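# Load matching blank into vise, clamp, close door, cycle

## Task

Identify the plain metal blank whose width equals that of the dark setting master, and place it in the vise inside the machine guard (the guard has a transparent top). It must rest on the two low parallel bars between the jaws, either with its original face up or flipped over, with its long side pressed against the fixed jaw (the jaw closer to the plate) and its end pressed against the work stop (the rod at the door end of the jaws). Clamp by pushing in VISE AIR (black knob on the control column), shut the guard door, then press CYCLE START (green button below that knob); it only responds with the door shut and VISE AIR pushed in, and the amber lamp lights once the cycle is complete. Opening the door or pulling VISE AIR back out aborts a running cycle or voids a completed one, after which CYCLE START stays dead for some time. The setting master and all the other blanks must remain entirely on the plate where they began, original face up or flipped, not resting on another block or on a plate pin. Avoid pressing EMERGENCY STOP (red mushroom button), and leave no part of the hand or arm above the guard at the end. The result must hold without the robot supporting it, and anything the robot is touching at the end must not sink more than about a fingernail's width once left alone. Nothing may be knocked or placed off the table.

## Robot and tools

ROBOT. One Kinova Gen3 seven-joint arm carrying a two-finger parallel gripper (pads open to 50 mm; fingertips extend 17.5 mm past the reported gripper point). The fingers point along the gripper's +z axis and close along its x axis. The reported gripper point lies between the pads, 25 mm off the last joint's axis toward gripper -y; pure rotations pivot about this point. Joint ranges (rad): waist and the three roll joints ±6.283, shoulder ±2.250, elbow ±2.580, wrist pitch ±2.100. Load limits: 46.9 N m for the first four joints, 29.5 N m for the wrist three; a carried part's weight adds to them.

FRAMES. Results give end_effector_position (metres) and end_effector_quat_wxyz in the scene frame: origin on the table surface under the arm base, +z up, +y to the left when facing +x. The base may sit tilted, and the printed position drifts from truth more at long reach. Cameras: cam_high, cam_low, cam_wrist, each 504x504, returned in that order.

execute_actions(actions). A list of actions run one after another. Each action is a table of at most 15 rows; every row lasts one 1/30 s step, and a short table repeats its last row to fill 15 steps. Each row holds 9 numbers, all in [-1, 1]: dx, dy, dz, rx, ry, rz, position, force_limit, speed. The first six are an offset, not a pose: a target relative to the gripper's measured pose at the start of that action, expressed in the gripper's own axes; every row refers back to that same start, not to the row before. For the first action of a call the start is the last pose a result reported. Scale: 1.0 equals 0.6 m for dx, dy, dz and 180 degrees for the rotation vector rx, ry, rz. Finger numbers are absolute settings: position +1 fully open, about -0.65 pads meeting, -1 means close until stopped; force_limit per pad maps -1/0/+1 to about 20/102/185 N (actual grip up to ~17% more); speed maps -1/0/+1 to 20/85/150 mm/s. An empty list just returns state and images.

Each step the commanded pose is clipped to within 70 mm and 16 degrees of the measured one, and damped inverse kinematics favours position over orientation. After an action the arm continues at most to the last clipped pose, so a far target needs further actions. The Hand target line shows where the controller is currently heading.

move(target, speed, blocking). target is one 9-number row as above, its offset measured from the pose in the latest result that shows one. The gripper follows a straight path of 0.5 to 10 s (cut off at 10 s); finger numbers are sent at the beginning. speed is the path's top linear speed in m/s, 0.002 to 0.5 (default 0.25), with turning capped at twice that in rad/s. The path ignores obstacles, the real gripper may lag, stray, or overshoot speed near full stretch, and contact force grows with speed and with how far the target lies beyond the contact. With blocking=false a result arrives after 0.5 s while motion continues; execute_actions and new moves are rejected until a result shows it ended, so use wait or stop. The extra move: line reports the ending (done, off_target, moving, held, fault), any limits applied (paced = pose clipped; held = a check blocked steps, after which the arm may surge) and distance to target.

wait(seconds): 0 to 10; holds the last command, returns early if a running move finishes. stop(): brakes a running move; braking needs space and fingers keep moving. zoom_image(camera, region): region [x0, y0, x1, y1] in image pixels, top-left origin, at most 504x504. read_manual(section): licence texts only. finished_scene(scene): ends the current scene (give its number) irreversibly and reports success.

GRIPPING. Send position -1 and keep it; object_status 2 confirms a held object. 0 = fingers moving, 1 = blocked while opening, 2 = blocked while closing, 3 = reached the set position or pads met (likely nothing held). Any new position value resets status to 0 briefly. Force_limit and speed changes only apply when position changes by at least 0.01. To loosen, open first. Fingers re-close on slip unless the grip used force_limit -1. A grip on a fixed, off-centre object weakens over time. Opening ≈ (250 - position_measured) × 0.202 mm.

CAUTIONS. Contact torque reaching a joint's limit triggers a TORQUE FAULT: a 10 s halt and the rest of the call is dropped. Holding loads heats motors; a MOTOR HOT line appears from 60 °C and at 75 °C the arm sinks (OVER-TEMPERATURE FAULT). A pose unreachable line means the clearance check altered or blocked the command; mounting blocks count as arm. Joints decelerate together and reverse only after stopping; after big moves the arm may still be short of the target. Parts held or loose may get brief random shoves. The simulation runs during your reasoning, with the last command held. Avoid dropping, slamming or hard pushing, knocking anything off the table, pressing EMERGENCY STOP, and ending with the arm over the guard.

Each tool is called after "Emit:" as a command line: name --argument value for each argument, lists and objects as JSON in quotes; but a table of rows of numbers goes row by row, as --pt "numbers of a row", without its own name.

## Session

Emit:
execute_actions --actions '[]'

Scene clock: 0.00 s.
end_effector_position=(+0.2015, -0.7023, +0.1050) position_measured=3 object_status=3 end_effector_quat_wxyz=(+0.106, +0.109, +0.986, -0.069)
Joint positions: [ 2.102  0.64  -1.128  1.557  0.247  0.574  4.175]
Joint velocities: [-0. -0.  0. -0.  0.  0. -0.]
Joint torques (N m, as the joint torque sensors report them, + toward a larger angle): no reading
Hand target: +0.202, -0.702, +0.105; +0.106, +0.109, +0.986, -0.069

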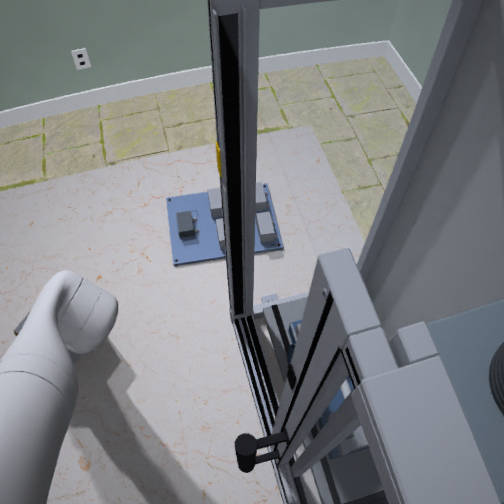

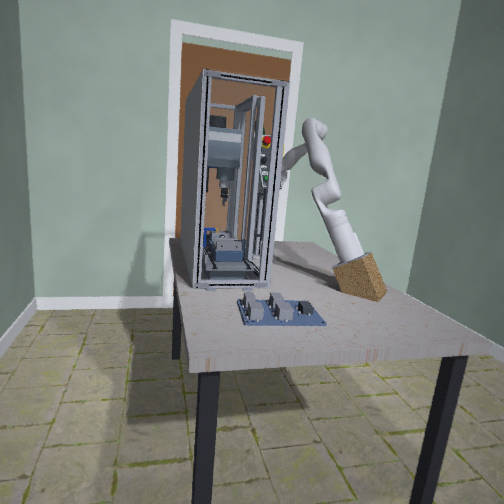

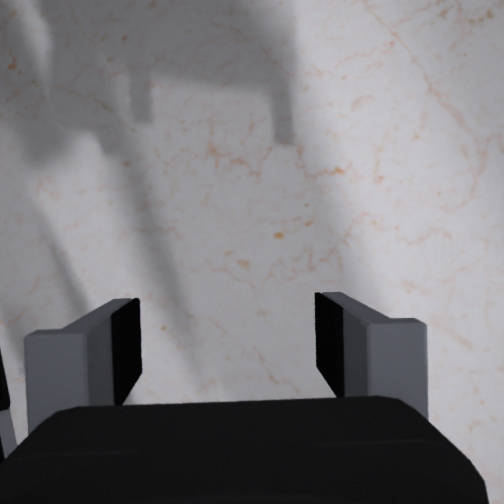

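Emit:
zoom_image --camera "cam_high" --region '[150, 160, 410, 420]'

Emit:
zoom_image --camera "cam_low" --region '[150, 50, 410, 350]'

Region (150, 160, 410, 420) of cam_high's 504x504 image, scaled by 1.938, with more detail than that image has.

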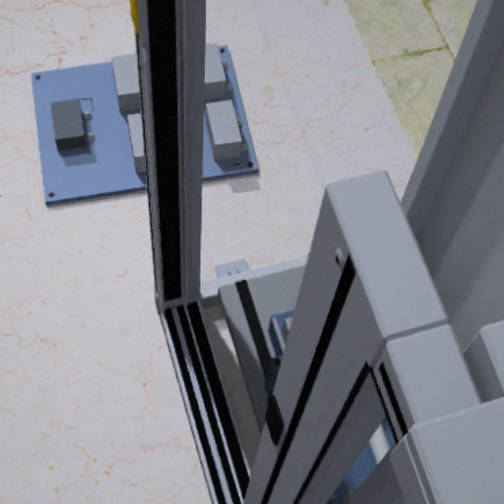

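Region (150, 50, 410, 350) of cam_low's 504x504 image, scaled by 1.680, with more detail than that image has; it fills the left 437 columns of this view, and the rest is white.

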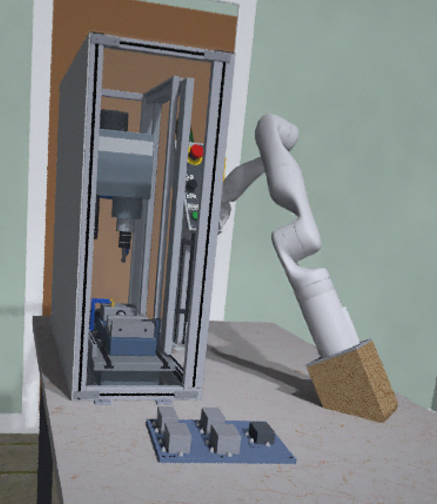

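Emit:
move --target '[0.02,0.095,-0.45,0,0,0,1,0,0]'

Scene clock: 5.80 s.
end_effector_position=(+0.1515, -0.6009, +0.3559) position_measured=3 object_status=3 end_effector_quat_wxyz=(+0.105, +0.109, +0.986, -0.068)
Joint positions: [ 3.19   0.399 -1.848  1.58  -0.172  1.086  4.53 ]
Joint velocities: [ 0.004  0.    -0.001  0.     0.001 -0.001 -0.001]
Joint torques (N m, as the joint torque sensors report them, + toward a larger angle): [ 5.82  4.23  0.24 -9.8  -0.86 -0.73 -0.26]
Hand target: +0.151, -0.601, +0.356; +0.105, +0.109, +0.986, -0.068
Off the commanded pose: 0.002 m, 0 deg.
move: done

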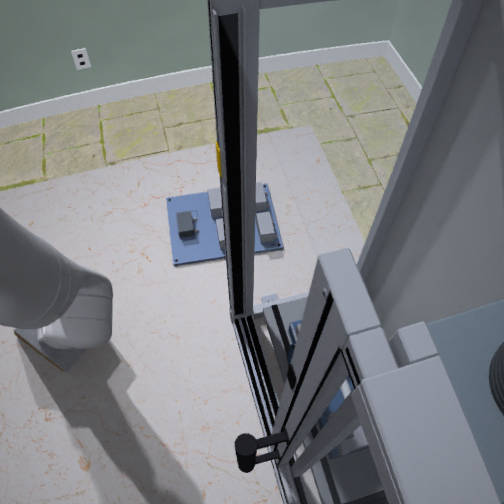

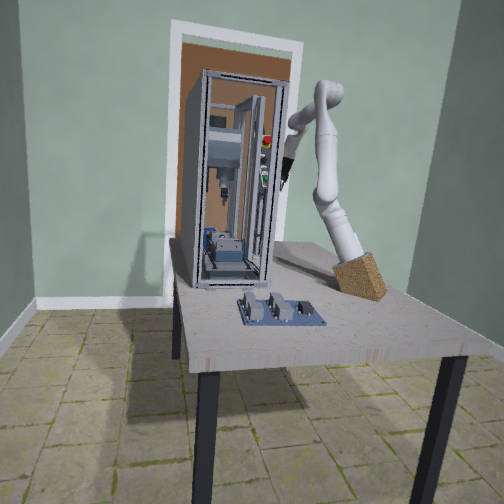

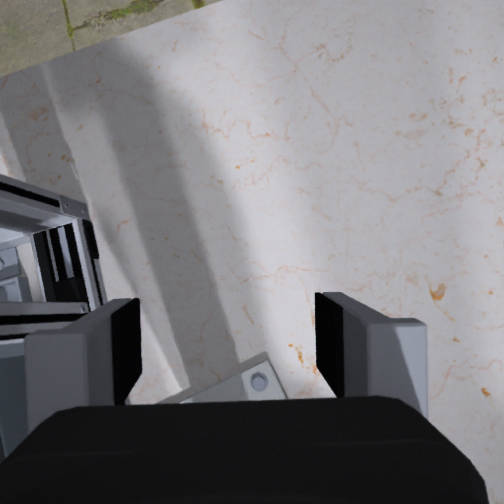

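Emit:
move --target '[0.40,0.40,-0.217,0.13,-0.247,-0.514,1,0,0]' --speed 0.3

Scene clock: 10.43 s.
end_effector_position=(-0.0467, -0.2992, +0.4014) position_measured=3 object_status=3 end_effector_quat_wxyz=(-0.326, +0.628, -0.627, +0.327)
Joint positions: [ 3.294  1.72  -2.123  1.591  0.244  1.833  6.159]
Joint velocities: [-0.004  0.003  0.003 -0.001 -0.001  0.001  0.003]
Joint torques (N m, as the joint torque sensors report them, + toward a larger angle): [  7.73 -14.2   -7.52  -3.91  -2.95  -0.34  -0.41]
Hand target: -0.047, -0.299, +0.401; -0.326, +0.628, -0.627, +0.327
Off the commanded pose: 0.001 m, 0 deg.
move: done

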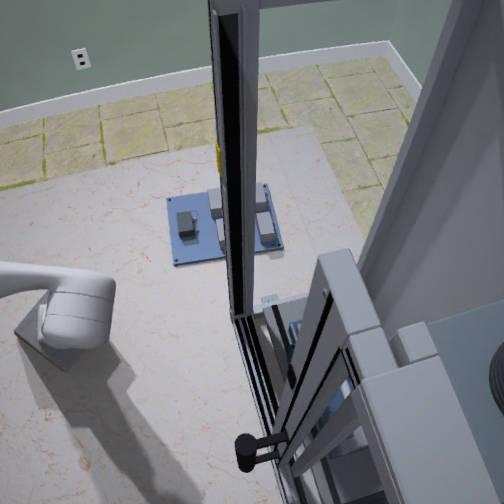

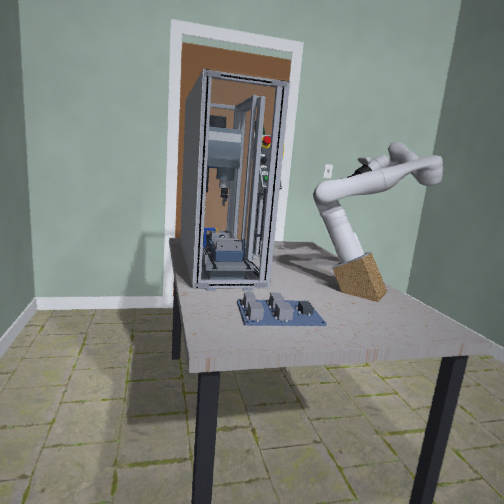

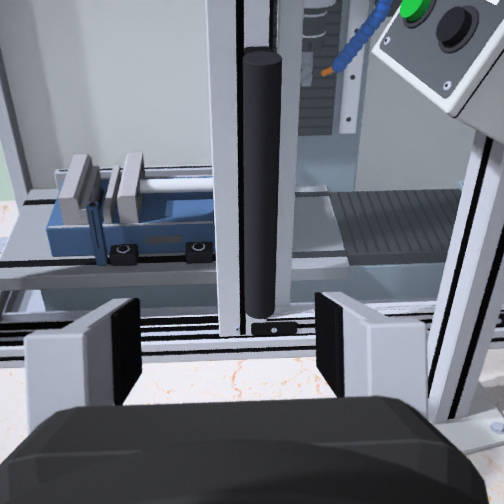

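Emit:
move --target '[-0.333,-0.257,0.37,-0.306,0,0,1,0,0]' --speed 0.3

Emit:
move --target '[-0.7,-0.1,0.1,0,0,0,1,0,0]' --speed 0.3

Scene clock: 14.40 s.
end_effector_position=(+0.0678, -0.2139, +0.3977) position_measured=3 object_status=3 end_effector_quat_wxyz=(-0.194, +0.681, -0.681, +0.188)
Joint positions: [ 3.635  1.482 -2.365  2.042  0.168  1.636  6.008]
Joint velocities: [ 0.    -0.001  0.    -0.     0.    -0.002  0.   ]
Joint torques (N m, as the joint torque sensors report them, + toward a larger angle): [ 3.87 -8.02 -4.75 -7.8  -1.93 -0.51 -0.07]
Hand target: +0.068, -0.214, +0.398; -0.194, +0.681, -0.681, +0.188
Off the commanded pose: 0.193 m, 32 deg; position and orientation clipped at the last step of the last action.
move: held; limits=paced,held; held on 32 of 58 steps, including the last
pose unreachable: on one or more control steps of this call, first in action 0 (counted from 0), an arm could not follow its commanded pose, so it was not sent that pose on those steps. On the call's last step it was still not sent that pose. It may still have moved: this result reports where it is.
cause: the commanded pose would bring two parts of the arm too close to each other (its gripper and another part of the arm, with joints 2 (shoulder) to 7 (wrist roll) between them).

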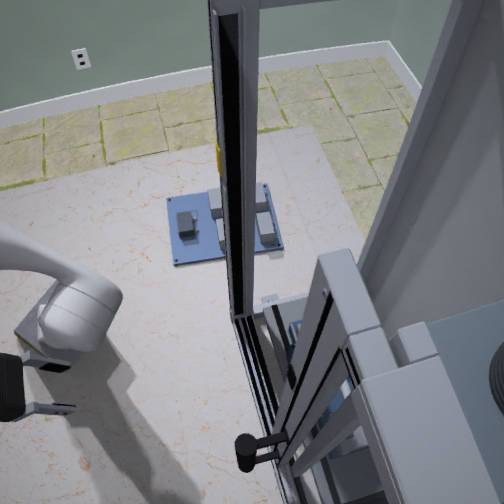

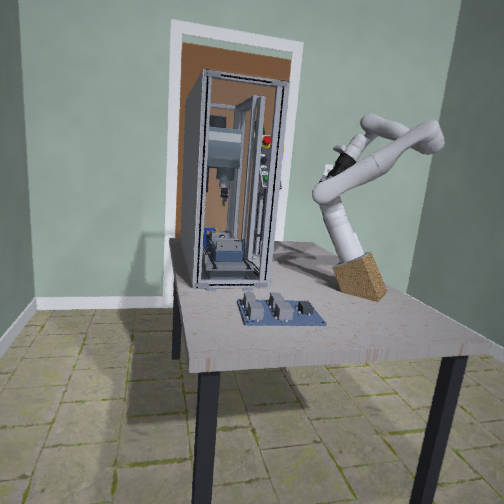

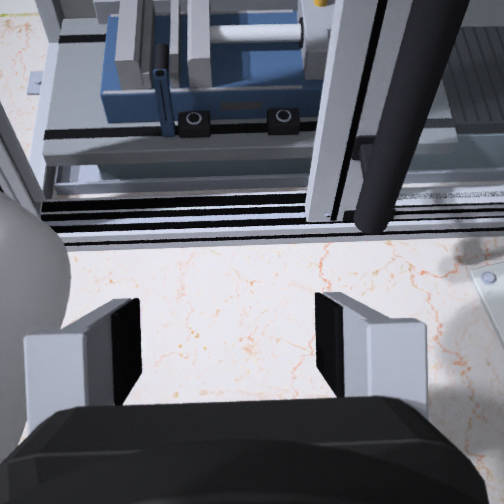

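Scene clock: 16.17 s.
end_effector_position=(+0.0681, -0.2111, +0.3977) position_measured=3 object_status=3 end_effector_quat_wxyz=(-0.193, +0.680, -0.681, +0.189)
Joint positions: [ 3.644  1.486 -2.367  2.046  0.165  1.638  6.008]
Joint velocities: [ 0.    -0.     0.    -0.     0.    -0.001  0.   ]
Joint torques (N m, as the joint torque sensors report them, + toward a larger angle): [ 3.52 -8.04 -4.39 -7.77 -2.03 -0.46 -0.28]
Hand target: +0.068, -0.211, +0.398; -0.193, +0.680, -0.681, +0.189
Off the commanded pose: 0.426 m, 0 deg; position clipped at the last step of the last action.
move: held; limits=paced,held; held on 50 of 53 steps, including the last
pose unreachable: on one or more control steps of this call, first in action 0 (counted from 0), an arm could not follow its commanded pose, so it was not sent that pose on those steps. On the call's last step it was still not sent that pose. It may still have moved: this result reports where it is.
cause: the commanded pose would bring two parts of the arm too close to each other (its gripper and another part of the arm, with joints 2 (shoulder) to 7 (wrist roll) between them).

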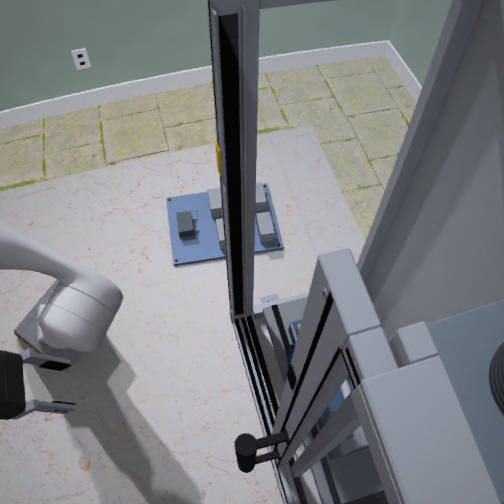

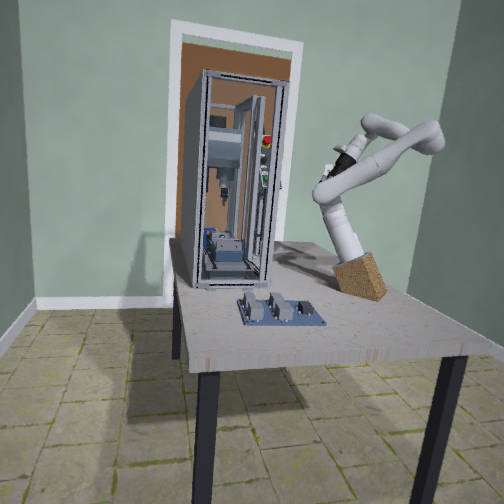

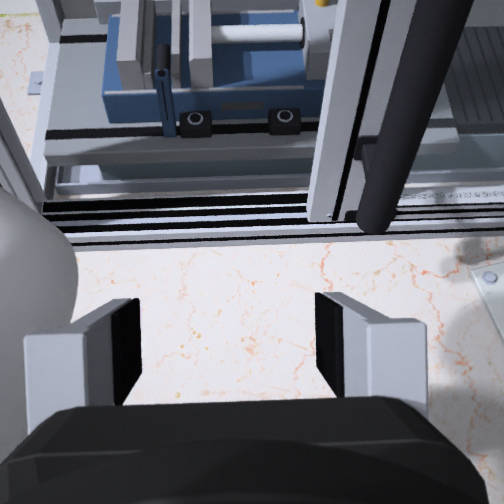

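Emit:
move --target '[0,-0.28,0.21,-0.16,0,0,1,0,0]'

Emit:
move --target '[-0.5,0,0.05,0,0,0,1,0,0]'

Scene clock: 18.40 s.
end_effector_position=(+0.2766, -0.2117, +0.3782) position_measured=3 object_status=3 end_effector_quat_wxyz=(-0.019, +0.707, -0.707, +0.013)
Joint positions: [ 4.053  0.886 -3.212  2.097 -0.185  1.375  5.685]
Joint velocities: [ 0.006 -0.009 -0.001 -0.001  0.004 -0.    -0.009]
Joint torques (N m, as the joint torque sensors report them, + toward a larger angle): [-1.03  2.95  1.74 -9.68 -0.34 -0.43 -0.11]
Hand target: +0.277, -0.212, +0.378; -0.019, +0.707, -0.707, +0.013
Off the commanded pose: 0.001 m, 0 deg.
move: done

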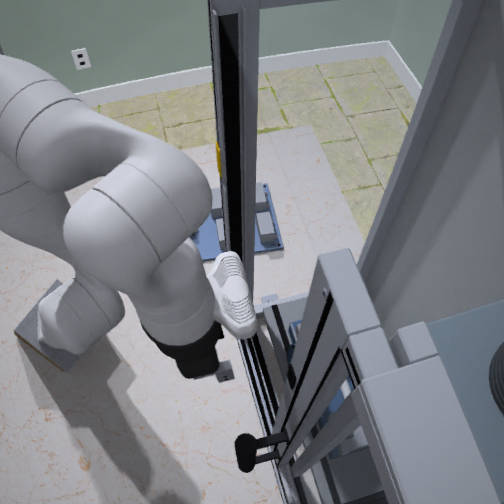

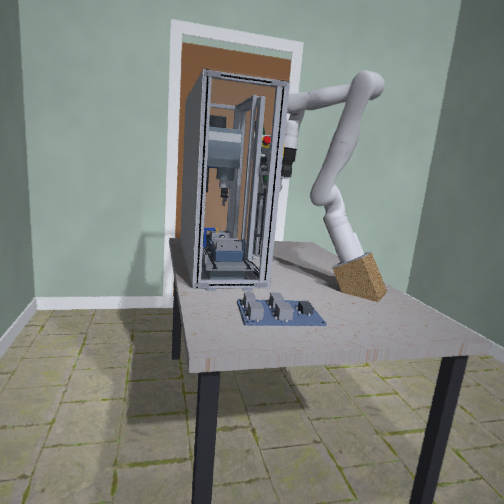

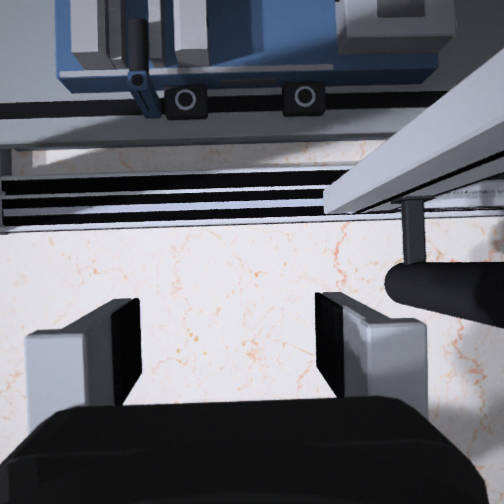

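Scene clock: 20.03 s.
end_effector_position=(+0.2786, +0.0877, +0.3501) position_measured=3 object_status=3 end_effector_quat_wxyz=(-0.018, +0.706, -0.708, +0.012)
Joint positions: [ 4.18   1.557 -3.715  2.076 -0.724  1.842  5.222]
Joint velocities: [ 0.     0.012 -0.004 -0.001  0.001 -0.003 -0.005]
Joint torques (N m, as the joint torque sensors report them, + toward a larger angle): [-5.55 -9.73  5.53 -7.04 -0.4  -0.38 -0.05]
Hand target: +0.279, +0.088, +0.350; -0.018, +0.706, -0.708, +0.013
Off the commanded pose: 0.001 m, 0 deg.
move: done

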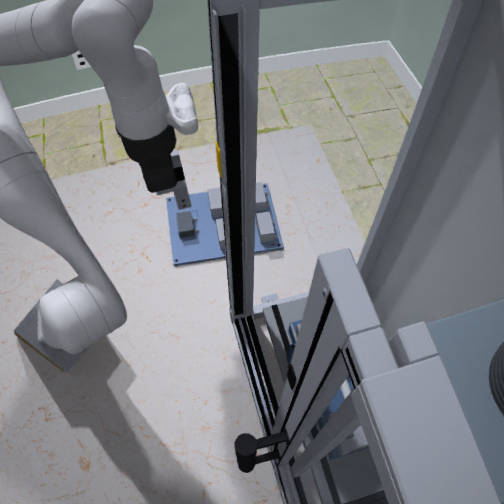

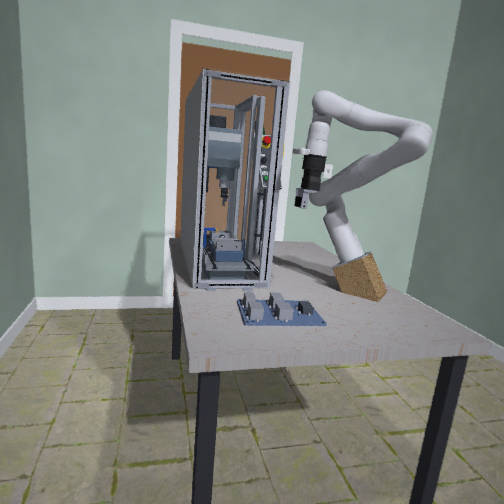

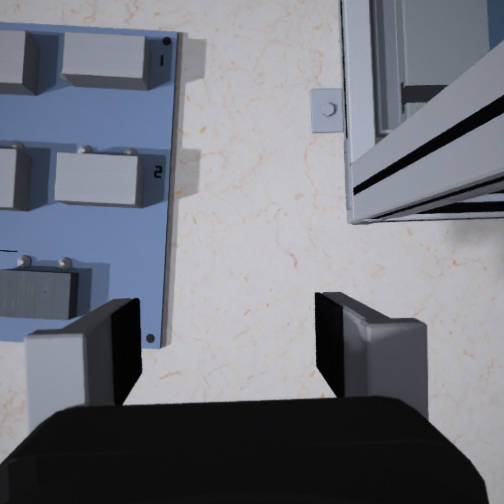

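Emit:
move --target '[-0.25,-0.1,0.1,0,0,-0.5,1,0,0]'

Scene clock: 24.30 s.
end_effector_position=(+0.3417, +0.2373, +0.2942) position_measured=3 object_status=3 end_effector_quat_wxyz=(-0.003, +1.000, -0.001, +0.022)
Joint positions: [ 4.195  1.424 -4.313  1.824 -0.914  1.504  6.285]
Joint velocities: [ 0.001 -0.007  0.    -0.001  0.001 -0.001  0.   ]
Joint torques (N m, as the joint torque sensors report them, + toward a larger angle): [ -7.35 -11.49   7.77  -6.19  -0.02  -0.37  -0.14]
Hand target: +0.342, +0.237, +0.294; -0.003, +1.000, -0.001, +0.022
Off the commanded pose: 0.001 m, 0 deg.
joint sent to its limit — the command would take joint 7 (wrist roll) past its upper limit, so that joint was sent only as far as its limit.
move: done

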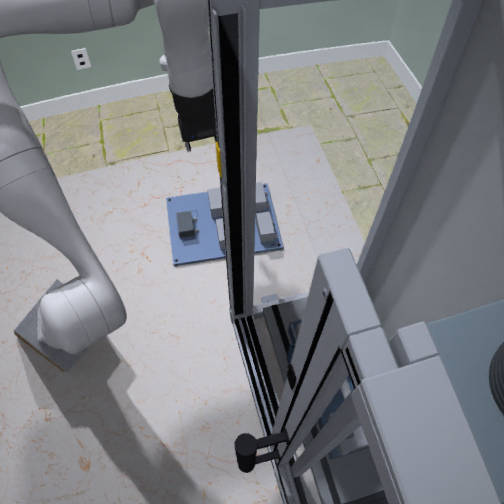

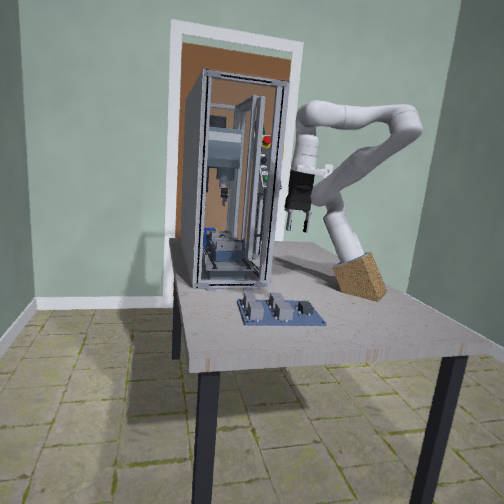

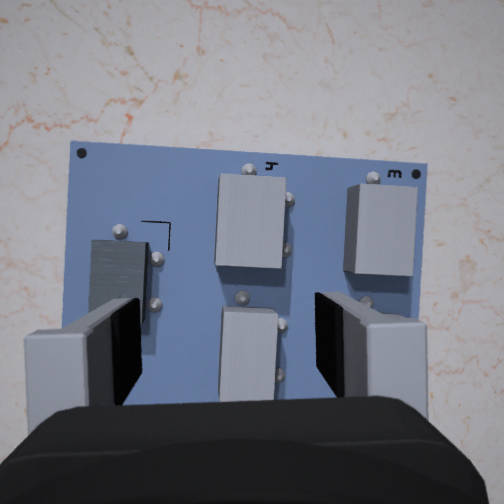

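Emit:
move --target '[-0.12,-0.02,0.2,0,0,-0.55,1,0,0]'

Emit:
move --target '[0,0,0.08,0,0,-0.45,1,0,0]'

Scene clock: 38.83 s.
end_effector_position=(+0.2679, +0.2568, +0.1763) position_measured=3 object_status=3 end_effector_quat_wxyz=(+0.026, +0.644, +0.764, +0.029)
Joint positions: [ 4.713  0.723 -6.091  1.954  0.578  0.818  6.285]
Joint velocities: [-0.     0.001  0.    -0.     0.    -0.    -0.001]
Joint torques (N m, as the joint torque sensors report them, + toward a larger angle): [ -4.38 -15.16  -2.37  -6.44  -0.1   -0.21  -0.14]
Hand target: +0.269, +0.256, +0.177; +0.025, +0.646, +0.762, +0.029
Off the commanded pose: 0.011 m, 2 deg.
TORQUE FAULT: the external load on joint 1 (waist) reached its load limit, and the arm stopped for 10 seconds. That time counts as 20 of the actions that you can send in this scene. The arm's remaining commands of this call were not run. The gripper holds where it stopped, with its grip as last carried out, and the arm accepts commands again: back off and push less far. The arm stops again, at the same cost, whenever a joint's load reaches its limit.
move: fault

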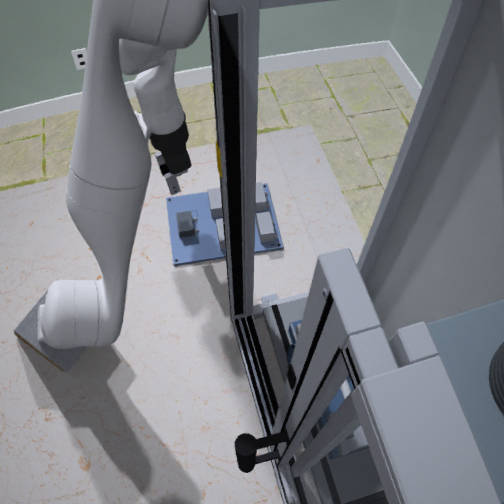

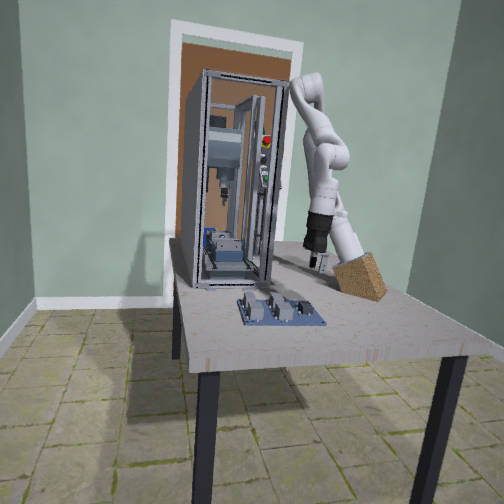

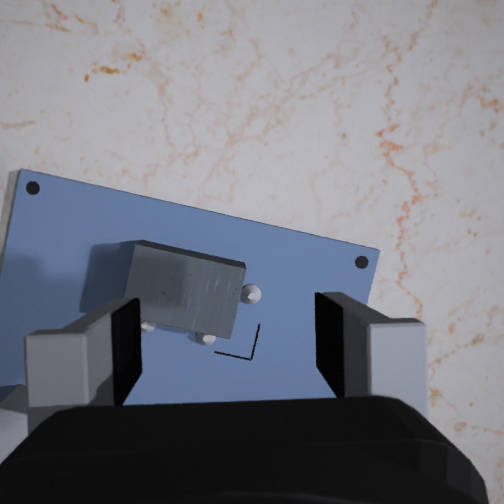

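not run: a fault stop came before this call.

Emit:
move --target '[0,0,0,0,0,0.555,1,0,0]'

Scene clock: 43.40 s.
end_effector_position=(+0.2674, +0.2567, +0.1759) position_measured=3 object_status=3 end_effector_quat_wxyz=(-0.005, +0.999, -0.002, +0.038)
Joint positions: [ 4.339  0.798 -5.598  2.084  0.127  0.625  4.943]
Joint velocities: [-0.005  0.002 -0.001  0.     0.001 -0.001 -0.003]
Joint torques (N m, as the joint torque sensors report them, + toward a larger angle): [-6.55 -9.91  0.48 -6.28 -0.23 -0.44 -0.39]
Hand target: +0.267, +0.257, +0.176; -0.005, +0.999, -0.002, +0.038
Off the commanded pose: 0.001 m, 0 deg.
move: done

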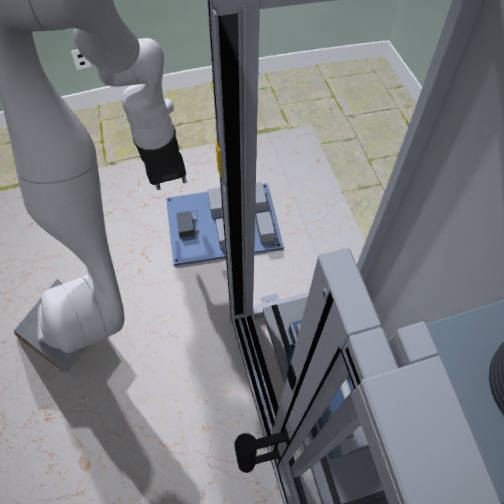

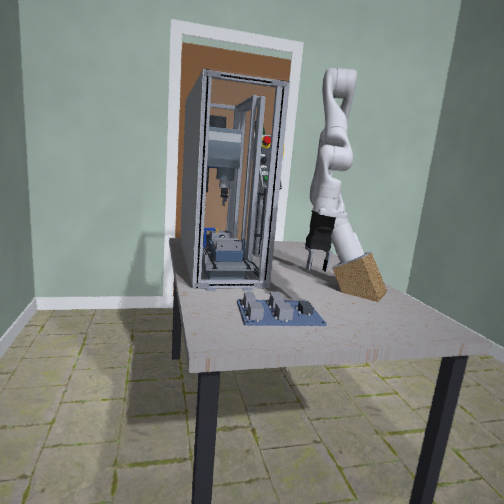

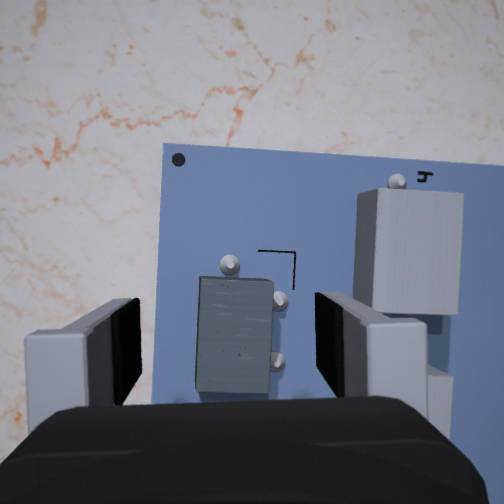

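Emit:
move --target '[0.013,0.013,0.15,0,-0.024,0.017,1,0,0]' --speed 0.15

Scene clock: 45.43 s.
end_effector_position=(+0.2818, +0.2502, +0.0870) position_measured=3 object_status=3 end_effector_quat_wxyz=(-0.006, +1.000, -0.028, -0.000)
Joint positions: [ 4.592  0.93  -5.691  2.12   0.083  0.387  5.015]
Joint velocities: [ 0.004  0.002 -0.    -0.    -0.001  0.001  0.001]
Joint torques (N m, as the joint torque sensors report them, + toward a larger angle): [ -8.15 -12.4    0.24  -3.89  -0.21  -0.25  -0.27]
Hand target: +0.282, +0.250, +0.087; -0.006, +1.000, -0.028, -0.000
Off the commanded pose: 0.001 m, 0 deg.
move: done

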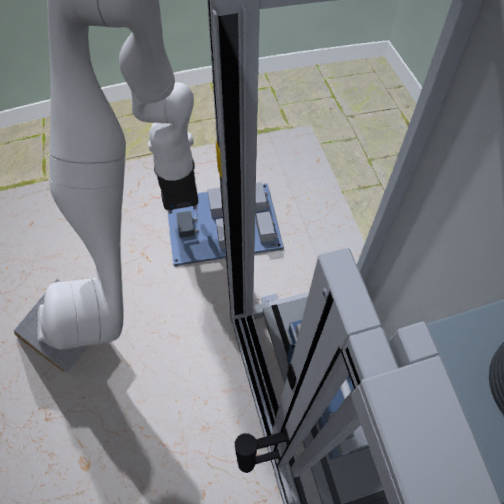

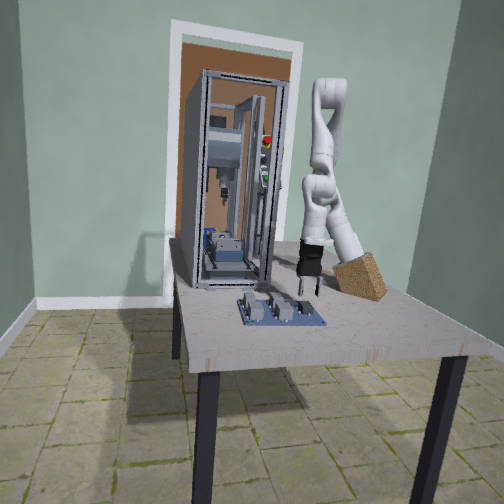

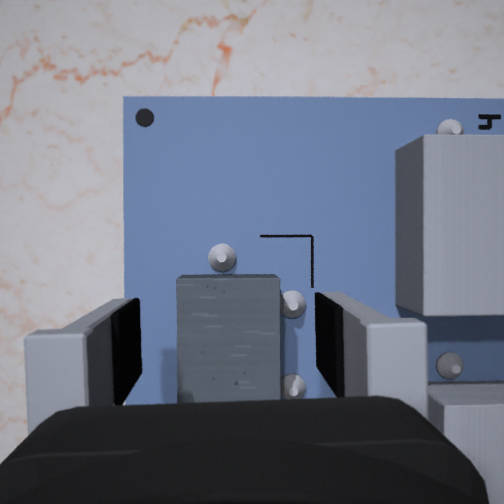

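Emit:
move --target '[0,0,0.06,0,0,0,1,0,0]' --speed 0.08

Emit:
move --target '[0,0,0,0,0,0,-1,-0.8,0.5]'

Scene clock: 46.63 s.
end_effector_position=(+0.2818, +0.2510, +0.0513) position_measured=3 object_status=3 end_effector_quat_wxyz=(-0.007, +1.000, -0.028, -0.000)
Joint positions: [ 4.649  1.012 -5.716  2.127  0.079  0.284  5.018]
Joint velocities: [ 0.005  0.006  0.     0.    -0.    -0.    -0.   ]
Joint torques (N m, as the joint torque sensors report them, + toward a larger angle): [ -8.69 -12.99   0.44  -2.87  -0.02  -0.45  -0.08]
Hand target: +0.282, +0.251, +0.051; -0.006, +1.000, -0.028, -0.000
Off the commanded pose: 0.001 m, 0 deg.
move: done

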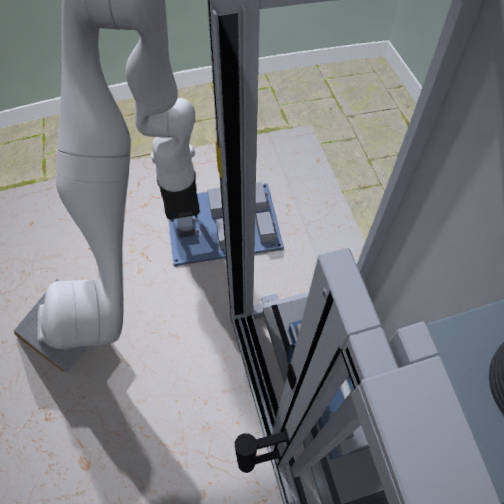

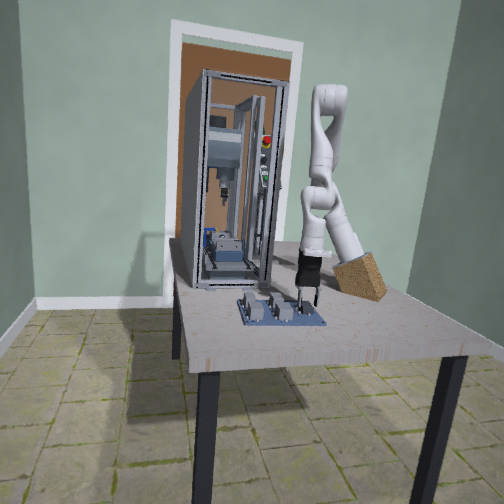

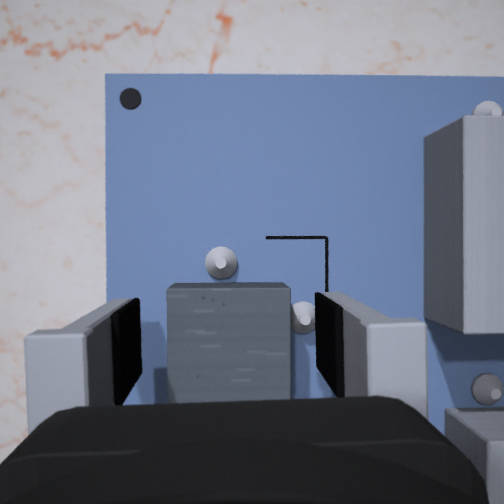

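Scene clock: 47.13 s.
end_effector_position=(+0.2818, +0.2511, +0.0514) position_measured=79 object_status=2 end_effector_quat_wxyz=(-0.007, +1.000, -0.028, -0.000)
Joint positions: [ 4.649  1.012 -5.716  2.127  0.079  0.284  5.018]
Joint velocities: [-0.  0. -0.  0. -0. -0.  0.]
Joint torques (N m, as the joint torque sensors report them, + toward a larger angle): [ -8.19 -12.82   0.5   -2.91  -0.04  -0.32  -0.15]
Hand target: +0.282, +0.251, +0.051; -0.007, +1.000, -0.028, -0.000
Off the commanded pose: 0.000 m, 0 deg.
move: done

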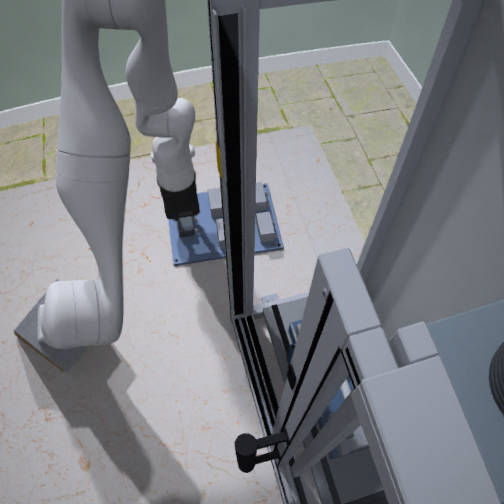

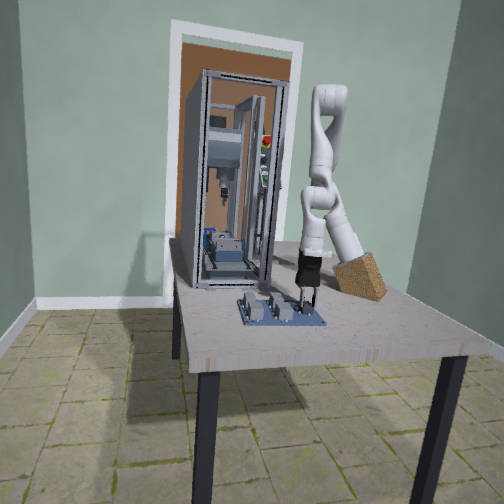

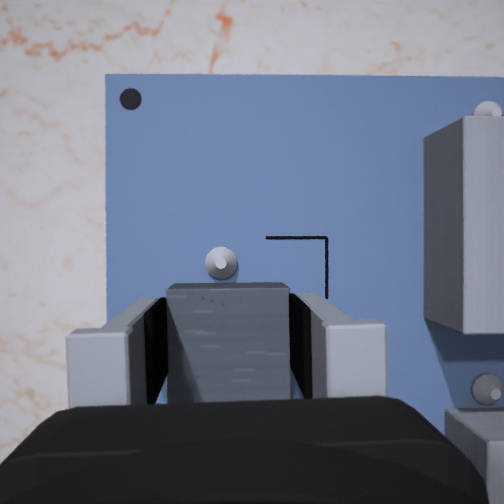

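Emit:
move --target '[0,0,-0.1,0,0,0,1,0,0.5]'

Emit:
move --target '[0.142,0.075,0,0,0,0,1,0,0.5]'

Scene clock: 48.53 s.
end_effector_position=(+0.2818, +0.2499, +0.1111) position_measured=3 object_status=3 end_effector_quat_wxyz=(-0.007, +1.000, -0.028, -0.000)
Joint positions: [ 4.552  0.877 -5.672  2.11   0.087  0.459  5.011]
Joint velocities: [-0.003 -0.004  0.     0.     0.     0.001 -0.   ]
Joint torques (N m, as the joint torque sensors report them, + toward a larger angle): [ -7.64 -11.18   0.34  -4.69  -0.15  -0.37  -0.27]
Hand target: +0.282, +0.250, +0.111; -0.007, +1.000, -0.028, -0.000
Off the commanded pose: 0.000 m, 0 deg.
move: done

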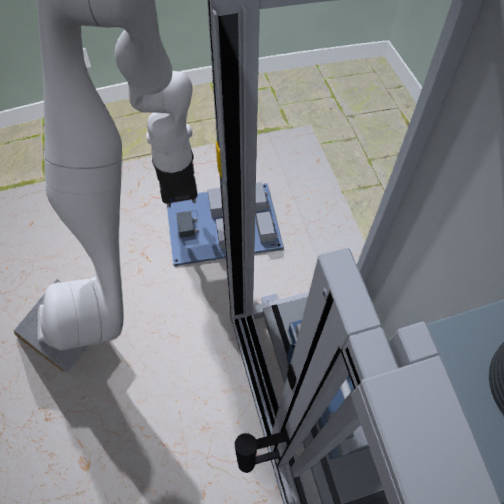

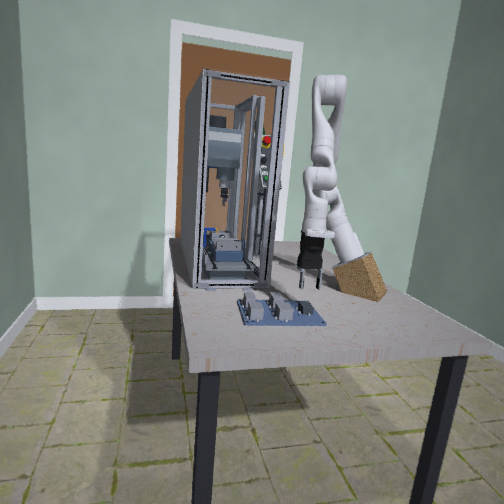

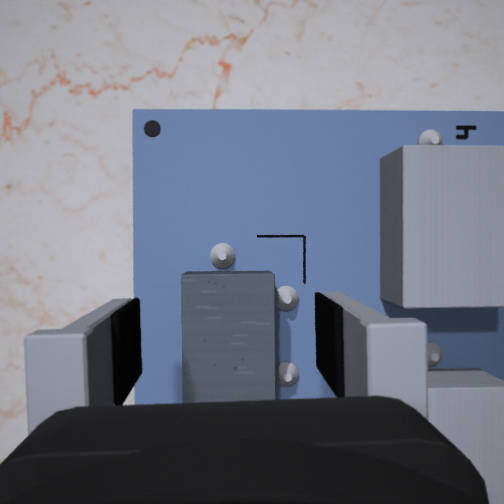

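Scene clock: 49.33 s.
end_effector_position=(+0.3637, +0.2005, +0.1107) position_measured=3 object_status=3 end_effector_quat_wxyz=(-0.007, +1.000, -0.027, +0.000)
Joint positions: [ 4.732  0.766 -5.613  2.085  0.181  0.484  5.177]
Joint velocities: [ 0.012 -0.006  0.002 -0.001 -0.004 -0.001  0.004]
Joint torques (N m, as the joint torque sensors report them, + toward a larger angle): [ -8.69 -10.84  -0.34  -4.31  -0.12  -0.16  -0.42]
Hand target: +0.364, +0.200, +0.111; -0.007, +1.000, -0.028, -0.000
Off the commanded pose: 0.001 m, 0 deg.
move: done

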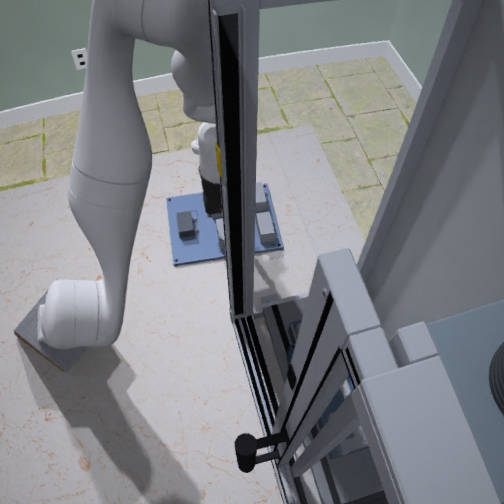

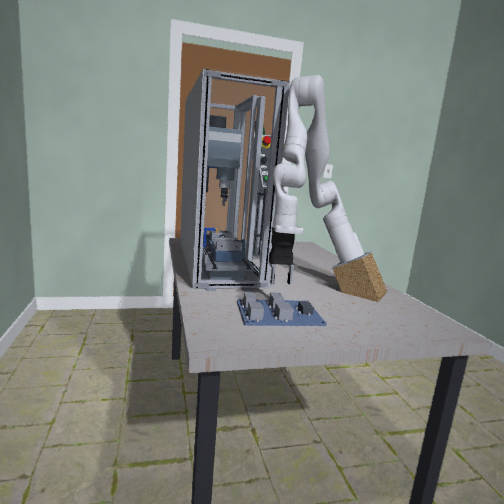

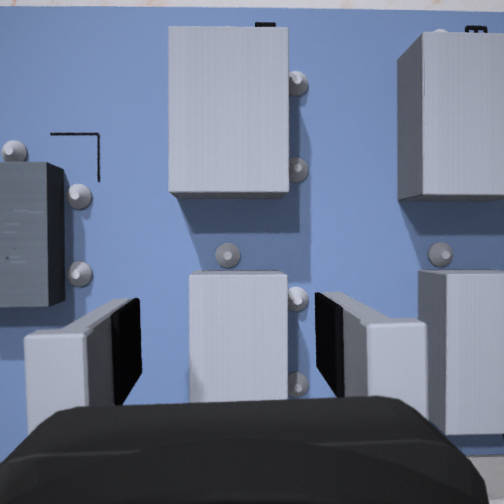

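Emit:
move --target '[0.005,0,0.085,0,0,0,1,0,0.5]' --speed 0.08

Emit:
move --target '[0,0,0,0,0,0,-1,-0.8,0.5]'

Scene clock: 50.60 s.
end_effector_position=(+0.3668, +0.2015, +0.0601) position_measured=3 object_status=3 end_effector_quat_wxyz=(-0.007, +1.000, -0.027, +0.000)
Joint positions: [ 4.83   0.875 -5.651  2.095  0.177  0.339  5.189]
Joint velocities: [ 0.006  0.007  0.     0.    -0.    -0.001  0.   ]
Joint torques (N m, as the joint torque sensors report them, + toward a larger angle): [ -8.71 -12.17   0.3   -3.6   -0.19  -0.23  -0.2 ]
Hand target: +0.367, +0.201, +0.060; -0.007, +1.000, -0.027, -0.000
Off the commanded pose: 0.001 m, 0 deg.
move: done

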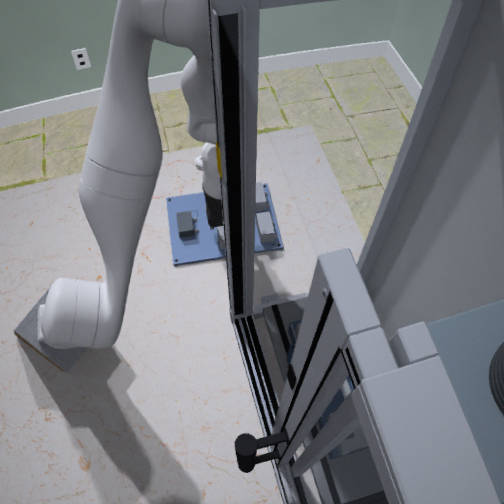

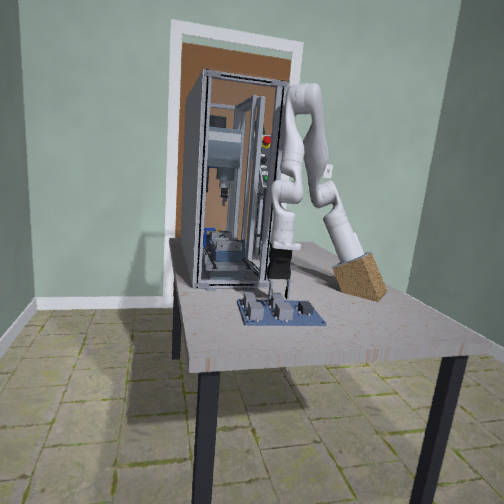

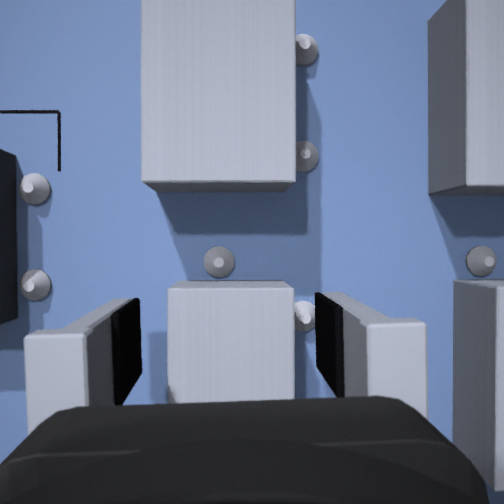

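Scene clock: 51.10 s.
end_effector_position=(+0.3669, +0.2015, +0.0601) position_measured=76 object_status=2 end_effector_quat_wxyz=(-0.007, +1.000, -0.027, +0.000)
Joint positions: [ 4.83   0.875 -5.651  2.095  0.177  0.339  5.189]
Joint velocities: [-0.     0.001  0.    -0.    -0.    -0.    -0.001]
Joint torques (N m, as the joint torque sensors report them, + toward a larger angle): [ -9.   -12.2    0.24  -3.19  -0.17  -0.46  -0.18]
Hand target: +0.367, +0.201, +0.060; -0.007, +1.000, -0.027, +0.000
Off the commanded pose: 0.000 m, 0 deg.
move: done

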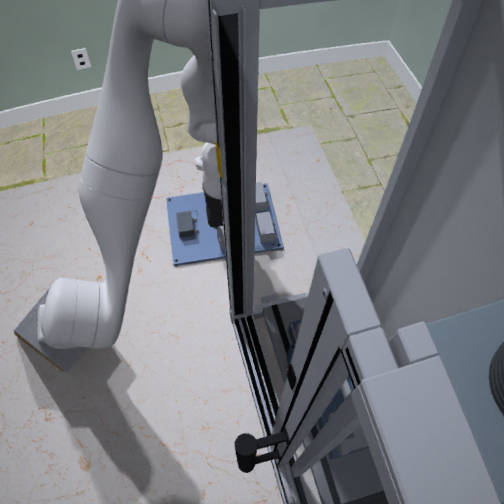

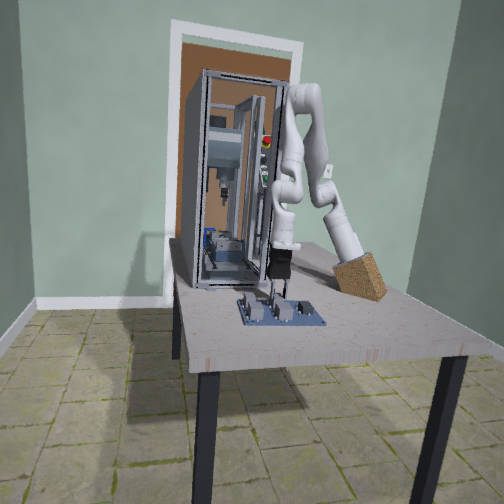

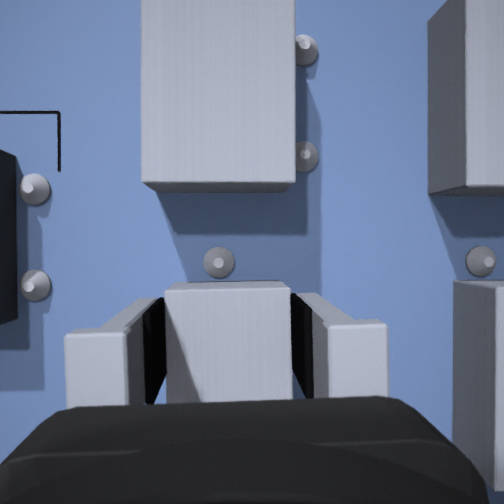

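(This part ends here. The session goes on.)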